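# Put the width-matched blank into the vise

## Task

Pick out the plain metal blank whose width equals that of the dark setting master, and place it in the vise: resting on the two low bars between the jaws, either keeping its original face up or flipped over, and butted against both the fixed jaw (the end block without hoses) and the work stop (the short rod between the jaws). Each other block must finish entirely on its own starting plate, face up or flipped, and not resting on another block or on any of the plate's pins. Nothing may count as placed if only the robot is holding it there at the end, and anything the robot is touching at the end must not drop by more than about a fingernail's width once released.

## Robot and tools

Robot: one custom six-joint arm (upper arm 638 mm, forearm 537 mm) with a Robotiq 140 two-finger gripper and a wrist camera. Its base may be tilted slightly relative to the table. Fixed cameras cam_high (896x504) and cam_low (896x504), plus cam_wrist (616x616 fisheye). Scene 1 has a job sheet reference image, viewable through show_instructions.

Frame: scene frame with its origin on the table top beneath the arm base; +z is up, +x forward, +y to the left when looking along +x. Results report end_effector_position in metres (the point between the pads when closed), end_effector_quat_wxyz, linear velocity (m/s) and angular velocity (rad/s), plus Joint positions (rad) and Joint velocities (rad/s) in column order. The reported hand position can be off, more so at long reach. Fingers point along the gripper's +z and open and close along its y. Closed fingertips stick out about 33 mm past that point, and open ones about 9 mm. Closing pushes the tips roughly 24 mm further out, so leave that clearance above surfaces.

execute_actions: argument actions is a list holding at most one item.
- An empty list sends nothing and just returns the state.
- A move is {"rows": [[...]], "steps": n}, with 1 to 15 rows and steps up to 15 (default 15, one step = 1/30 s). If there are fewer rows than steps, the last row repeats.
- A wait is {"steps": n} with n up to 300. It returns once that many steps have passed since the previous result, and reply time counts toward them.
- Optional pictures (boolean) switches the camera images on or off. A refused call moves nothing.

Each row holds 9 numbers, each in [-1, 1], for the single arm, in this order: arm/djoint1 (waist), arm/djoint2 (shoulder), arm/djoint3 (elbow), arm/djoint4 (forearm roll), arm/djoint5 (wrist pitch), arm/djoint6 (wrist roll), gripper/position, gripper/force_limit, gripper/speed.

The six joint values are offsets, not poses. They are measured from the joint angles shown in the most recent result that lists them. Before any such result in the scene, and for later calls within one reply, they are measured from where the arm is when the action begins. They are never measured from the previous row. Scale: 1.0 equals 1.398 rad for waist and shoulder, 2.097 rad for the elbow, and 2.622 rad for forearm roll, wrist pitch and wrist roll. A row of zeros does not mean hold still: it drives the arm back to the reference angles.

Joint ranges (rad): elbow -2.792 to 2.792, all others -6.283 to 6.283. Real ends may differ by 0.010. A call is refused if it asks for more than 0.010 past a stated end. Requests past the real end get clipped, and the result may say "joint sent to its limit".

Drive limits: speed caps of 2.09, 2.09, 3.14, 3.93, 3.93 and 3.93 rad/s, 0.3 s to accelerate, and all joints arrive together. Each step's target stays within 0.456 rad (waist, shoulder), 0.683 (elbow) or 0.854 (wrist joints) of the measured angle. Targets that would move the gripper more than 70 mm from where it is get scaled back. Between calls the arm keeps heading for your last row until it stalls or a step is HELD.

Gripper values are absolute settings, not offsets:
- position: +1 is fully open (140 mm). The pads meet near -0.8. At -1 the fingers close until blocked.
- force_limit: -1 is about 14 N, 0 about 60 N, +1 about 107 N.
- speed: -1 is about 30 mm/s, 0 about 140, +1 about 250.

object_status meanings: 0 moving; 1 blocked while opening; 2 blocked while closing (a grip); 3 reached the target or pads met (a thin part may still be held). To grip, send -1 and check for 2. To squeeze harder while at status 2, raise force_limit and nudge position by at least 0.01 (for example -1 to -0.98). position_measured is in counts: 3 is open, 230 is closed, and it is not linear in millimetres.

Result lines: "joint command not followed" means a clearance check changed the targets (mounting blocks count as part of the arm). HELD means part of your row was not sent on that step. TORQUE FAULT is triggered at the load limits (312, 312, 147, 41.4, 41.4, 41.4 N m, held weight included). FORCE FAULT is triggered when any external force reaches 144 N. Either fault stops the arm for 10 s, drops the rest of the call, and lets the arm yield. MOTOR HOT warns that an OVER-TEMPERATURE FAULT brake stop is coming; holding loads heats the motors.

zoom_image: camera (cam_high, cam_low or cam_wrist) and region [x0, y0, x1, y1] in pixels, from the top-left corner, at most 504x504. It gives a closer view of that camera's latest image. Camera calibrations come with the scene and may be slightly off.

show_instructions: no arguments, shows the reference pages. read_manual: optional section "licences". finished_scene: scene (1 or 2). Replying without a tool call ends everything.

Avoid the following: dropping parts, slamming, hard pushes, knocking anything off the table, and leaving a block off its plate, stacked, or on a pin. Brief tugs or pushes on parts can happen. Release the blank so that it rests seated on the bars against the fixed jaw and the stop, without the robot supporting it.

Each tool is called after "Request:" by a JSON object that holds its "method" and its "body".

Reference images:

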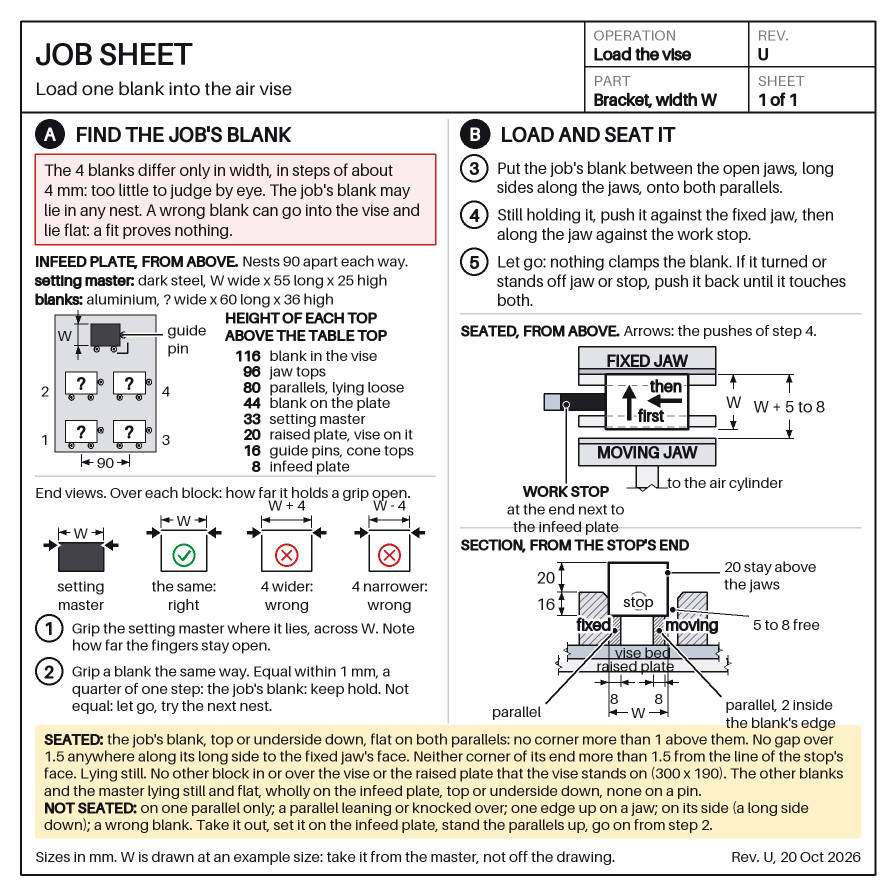

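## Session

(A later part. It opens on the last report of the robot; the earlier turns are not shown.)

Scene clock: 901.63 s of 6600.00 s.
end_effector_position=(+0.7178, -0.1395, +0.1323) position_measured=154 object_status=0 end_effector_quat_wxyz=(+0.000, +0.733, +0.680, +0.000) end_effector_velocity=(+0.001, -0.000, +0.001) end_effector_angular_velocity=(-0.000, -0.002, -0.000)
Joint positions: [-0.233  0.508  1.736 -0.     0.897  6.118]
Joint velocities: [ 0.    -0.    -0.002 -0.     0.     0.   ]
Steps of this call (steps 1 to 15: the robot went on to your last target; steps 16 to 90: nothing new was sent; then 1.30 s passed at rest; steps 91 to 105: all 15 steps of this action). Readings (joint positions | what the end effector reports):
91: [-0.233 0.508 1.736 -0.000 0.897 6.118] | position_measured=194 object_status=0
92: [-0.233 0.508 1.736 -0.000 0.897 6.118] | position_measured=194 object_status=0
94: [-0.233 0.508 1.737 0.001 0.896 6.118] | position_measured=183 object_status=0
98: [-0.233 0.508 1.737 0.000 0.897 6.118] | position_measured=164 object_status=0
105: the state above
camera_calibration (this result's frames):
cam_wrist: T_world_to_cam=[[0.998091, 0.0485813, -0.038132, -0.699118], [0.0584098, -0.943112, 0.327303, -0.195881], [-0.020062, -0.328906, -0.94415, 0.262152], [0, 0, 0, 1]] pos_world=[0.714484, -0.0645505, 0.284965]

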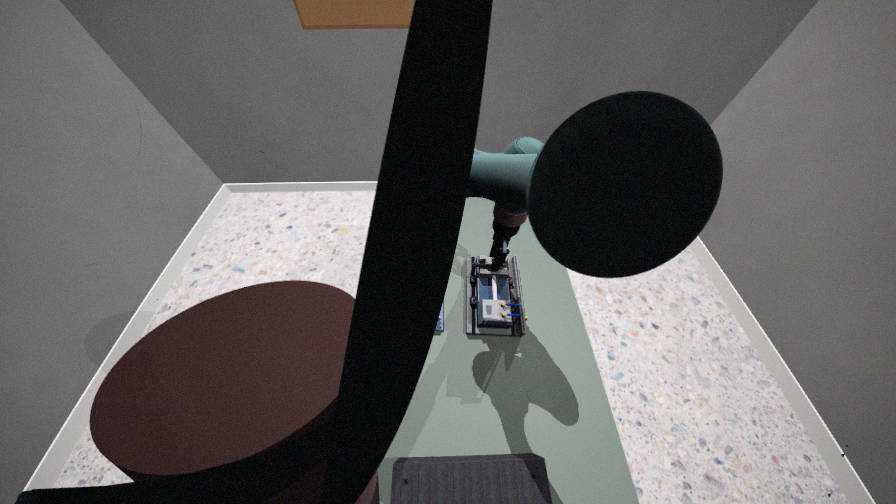

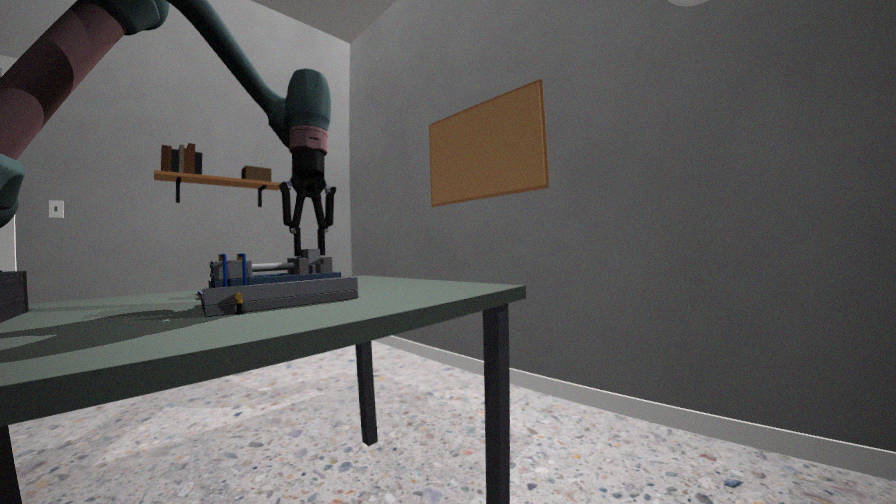

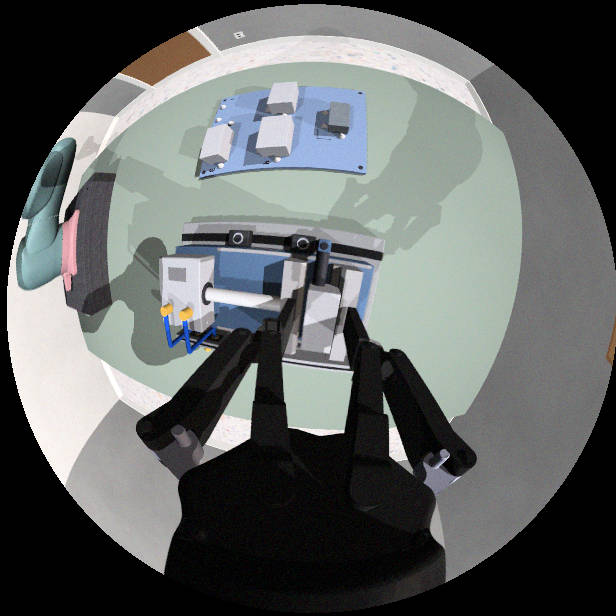

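Request:
{"method": "execute_actions", "body": {"actions": [{"rows": [[0,-0.002,-0.001,0,0.0019,0,-0.2,0,0],[0,-0.006,-0.003,0,0.0056,0,-0.2,0,0],[0,-0.011,-0.0055,0,0.0103,0,-0.2,0,0],[0,-0.016,-0.008,0,0.0149,0,-0.2,0,0],[0,-0.021,-0.0105,0,0.0196,0,-0.2,0,0],[0,-0.025,-0.0125,0,0.0233,0,-0.2,0,0],[0,-0.028,-0.014,0,0.0261,0,-0.2,0,0],[0,-0.030,-0.015,0,0.028,0,-0.2,0,0],[0,-0.0309,-0.01545,0,0.02883,0,-0.2,0,0]], "steps": 15}]}}

Request:
{"method": "zoom_image", "body": {"camera": "cam_wrist", "region": [275, 235, 375, 345]}}

Request:
{"method": "zoom_image", "body": {"camera": "cam_wrist", "region": [195, 80, 385, 195]}}

Scene clock: 935.93 s of 6600.00 s.
end_effector_position=(+0.7174, -0.1394, +0.1777) position_measured=154 object_status=3 end_effector_quat_wxyz=(+0.000, +0.733, +0.680, +0.000) end_effector_velocity=(+0.000, +0.000, +0.002) end_effector_angular_velocity=(-0.000, -0.001, +0.000)
Joint positions: [-0.233  0.465  1.704 -0.     0.973  6.118]
Joint velocities: [ 0.001 -0.002 -0.001  0.     0.002  0.   ]
Steps of this call (steps 1 to 15: the robot went on to your last target; steps 16 to 90: nothing new was sent; then 30.80 s passed at rest; steps 91 to 105: all 15 steps of this action). Readings (joint positions | what the end effector reports):
91: [-0.233 0.507 1.736 -0.000 0.897 6.118] | position_measured=154 object_status=3
92: [-0.233 0.506 1.735 -0.000 0.899 6.118] | position_measured=154 object_status=3
94: [-0.233 0.499 1.730 -0.000 0.912 6.118] | position_measured=154 object_status=3
98: [-0.233 0.475 1.712 -0.000 0.954 6.118] | position_measured=154 object_status=3
105: the state above
camera_calibration (this result's frames):
cam_wrist: T_world_to_cam=[[0.998085, 0.0485916, -0.0382693, -0.697028], [0.0584651, -0.943104, 0.327318, -0.210734], [-0.020187, -0.328928, -0.944139, 0.305123], [0, 0, 0, 1]] pos_world=[0.714173, -0.0645109, 0.330381]

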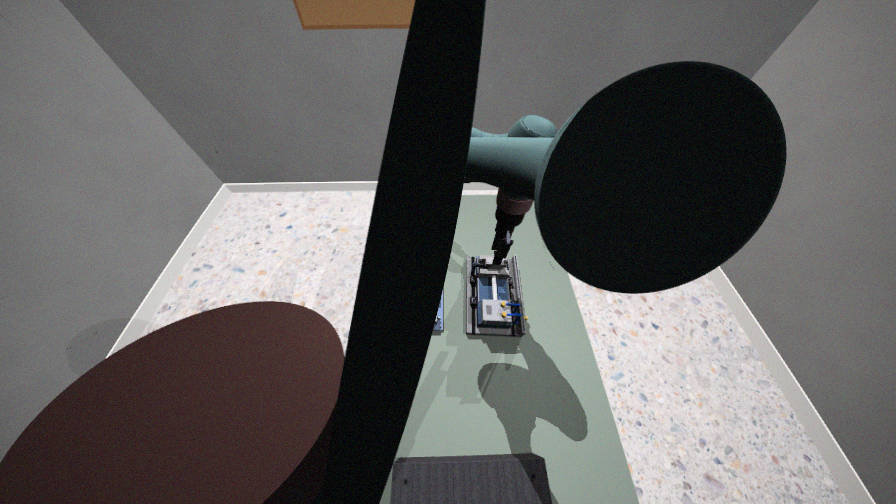

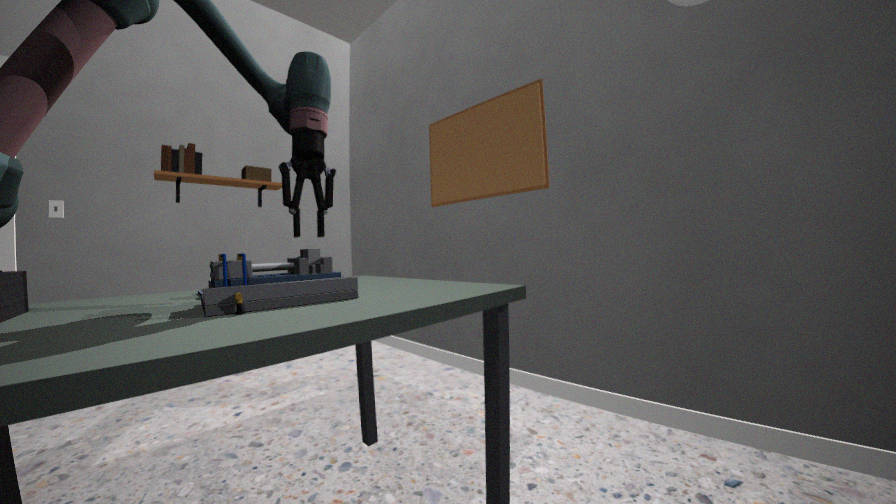

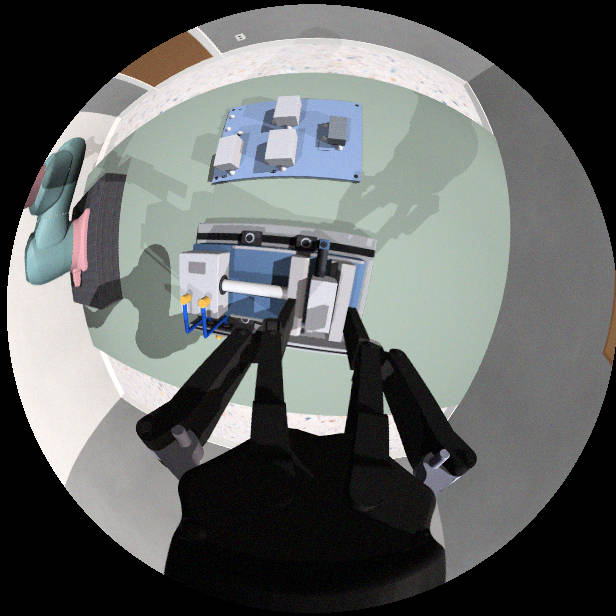

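Region (275, 235, 375, 345) of cam_wrist's 616x616 image, scaled by 4.582, with more detail than that image has; it fills the left 458 columns of this view, and the rest is white.

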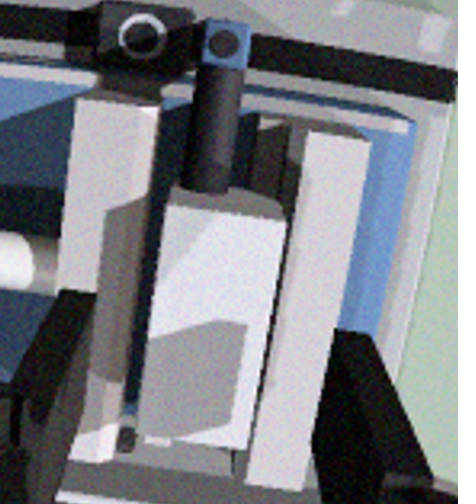

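Region (195, 80, 385, 195) of cam_wrist's 616x616 image, scaled by 2.653, with more detail than that image has; it fills the top 305 rows of this view, and the rest is white.

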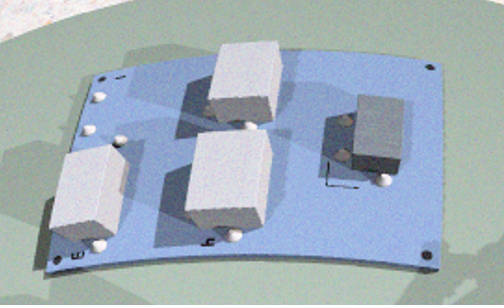

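The blank is seated against the fixed jaw and the stop, and the other blocks are still in their nests.

Request:
{"method": "finished_scene", "body": {"scene": 1}}

The scene is finished: the task was done.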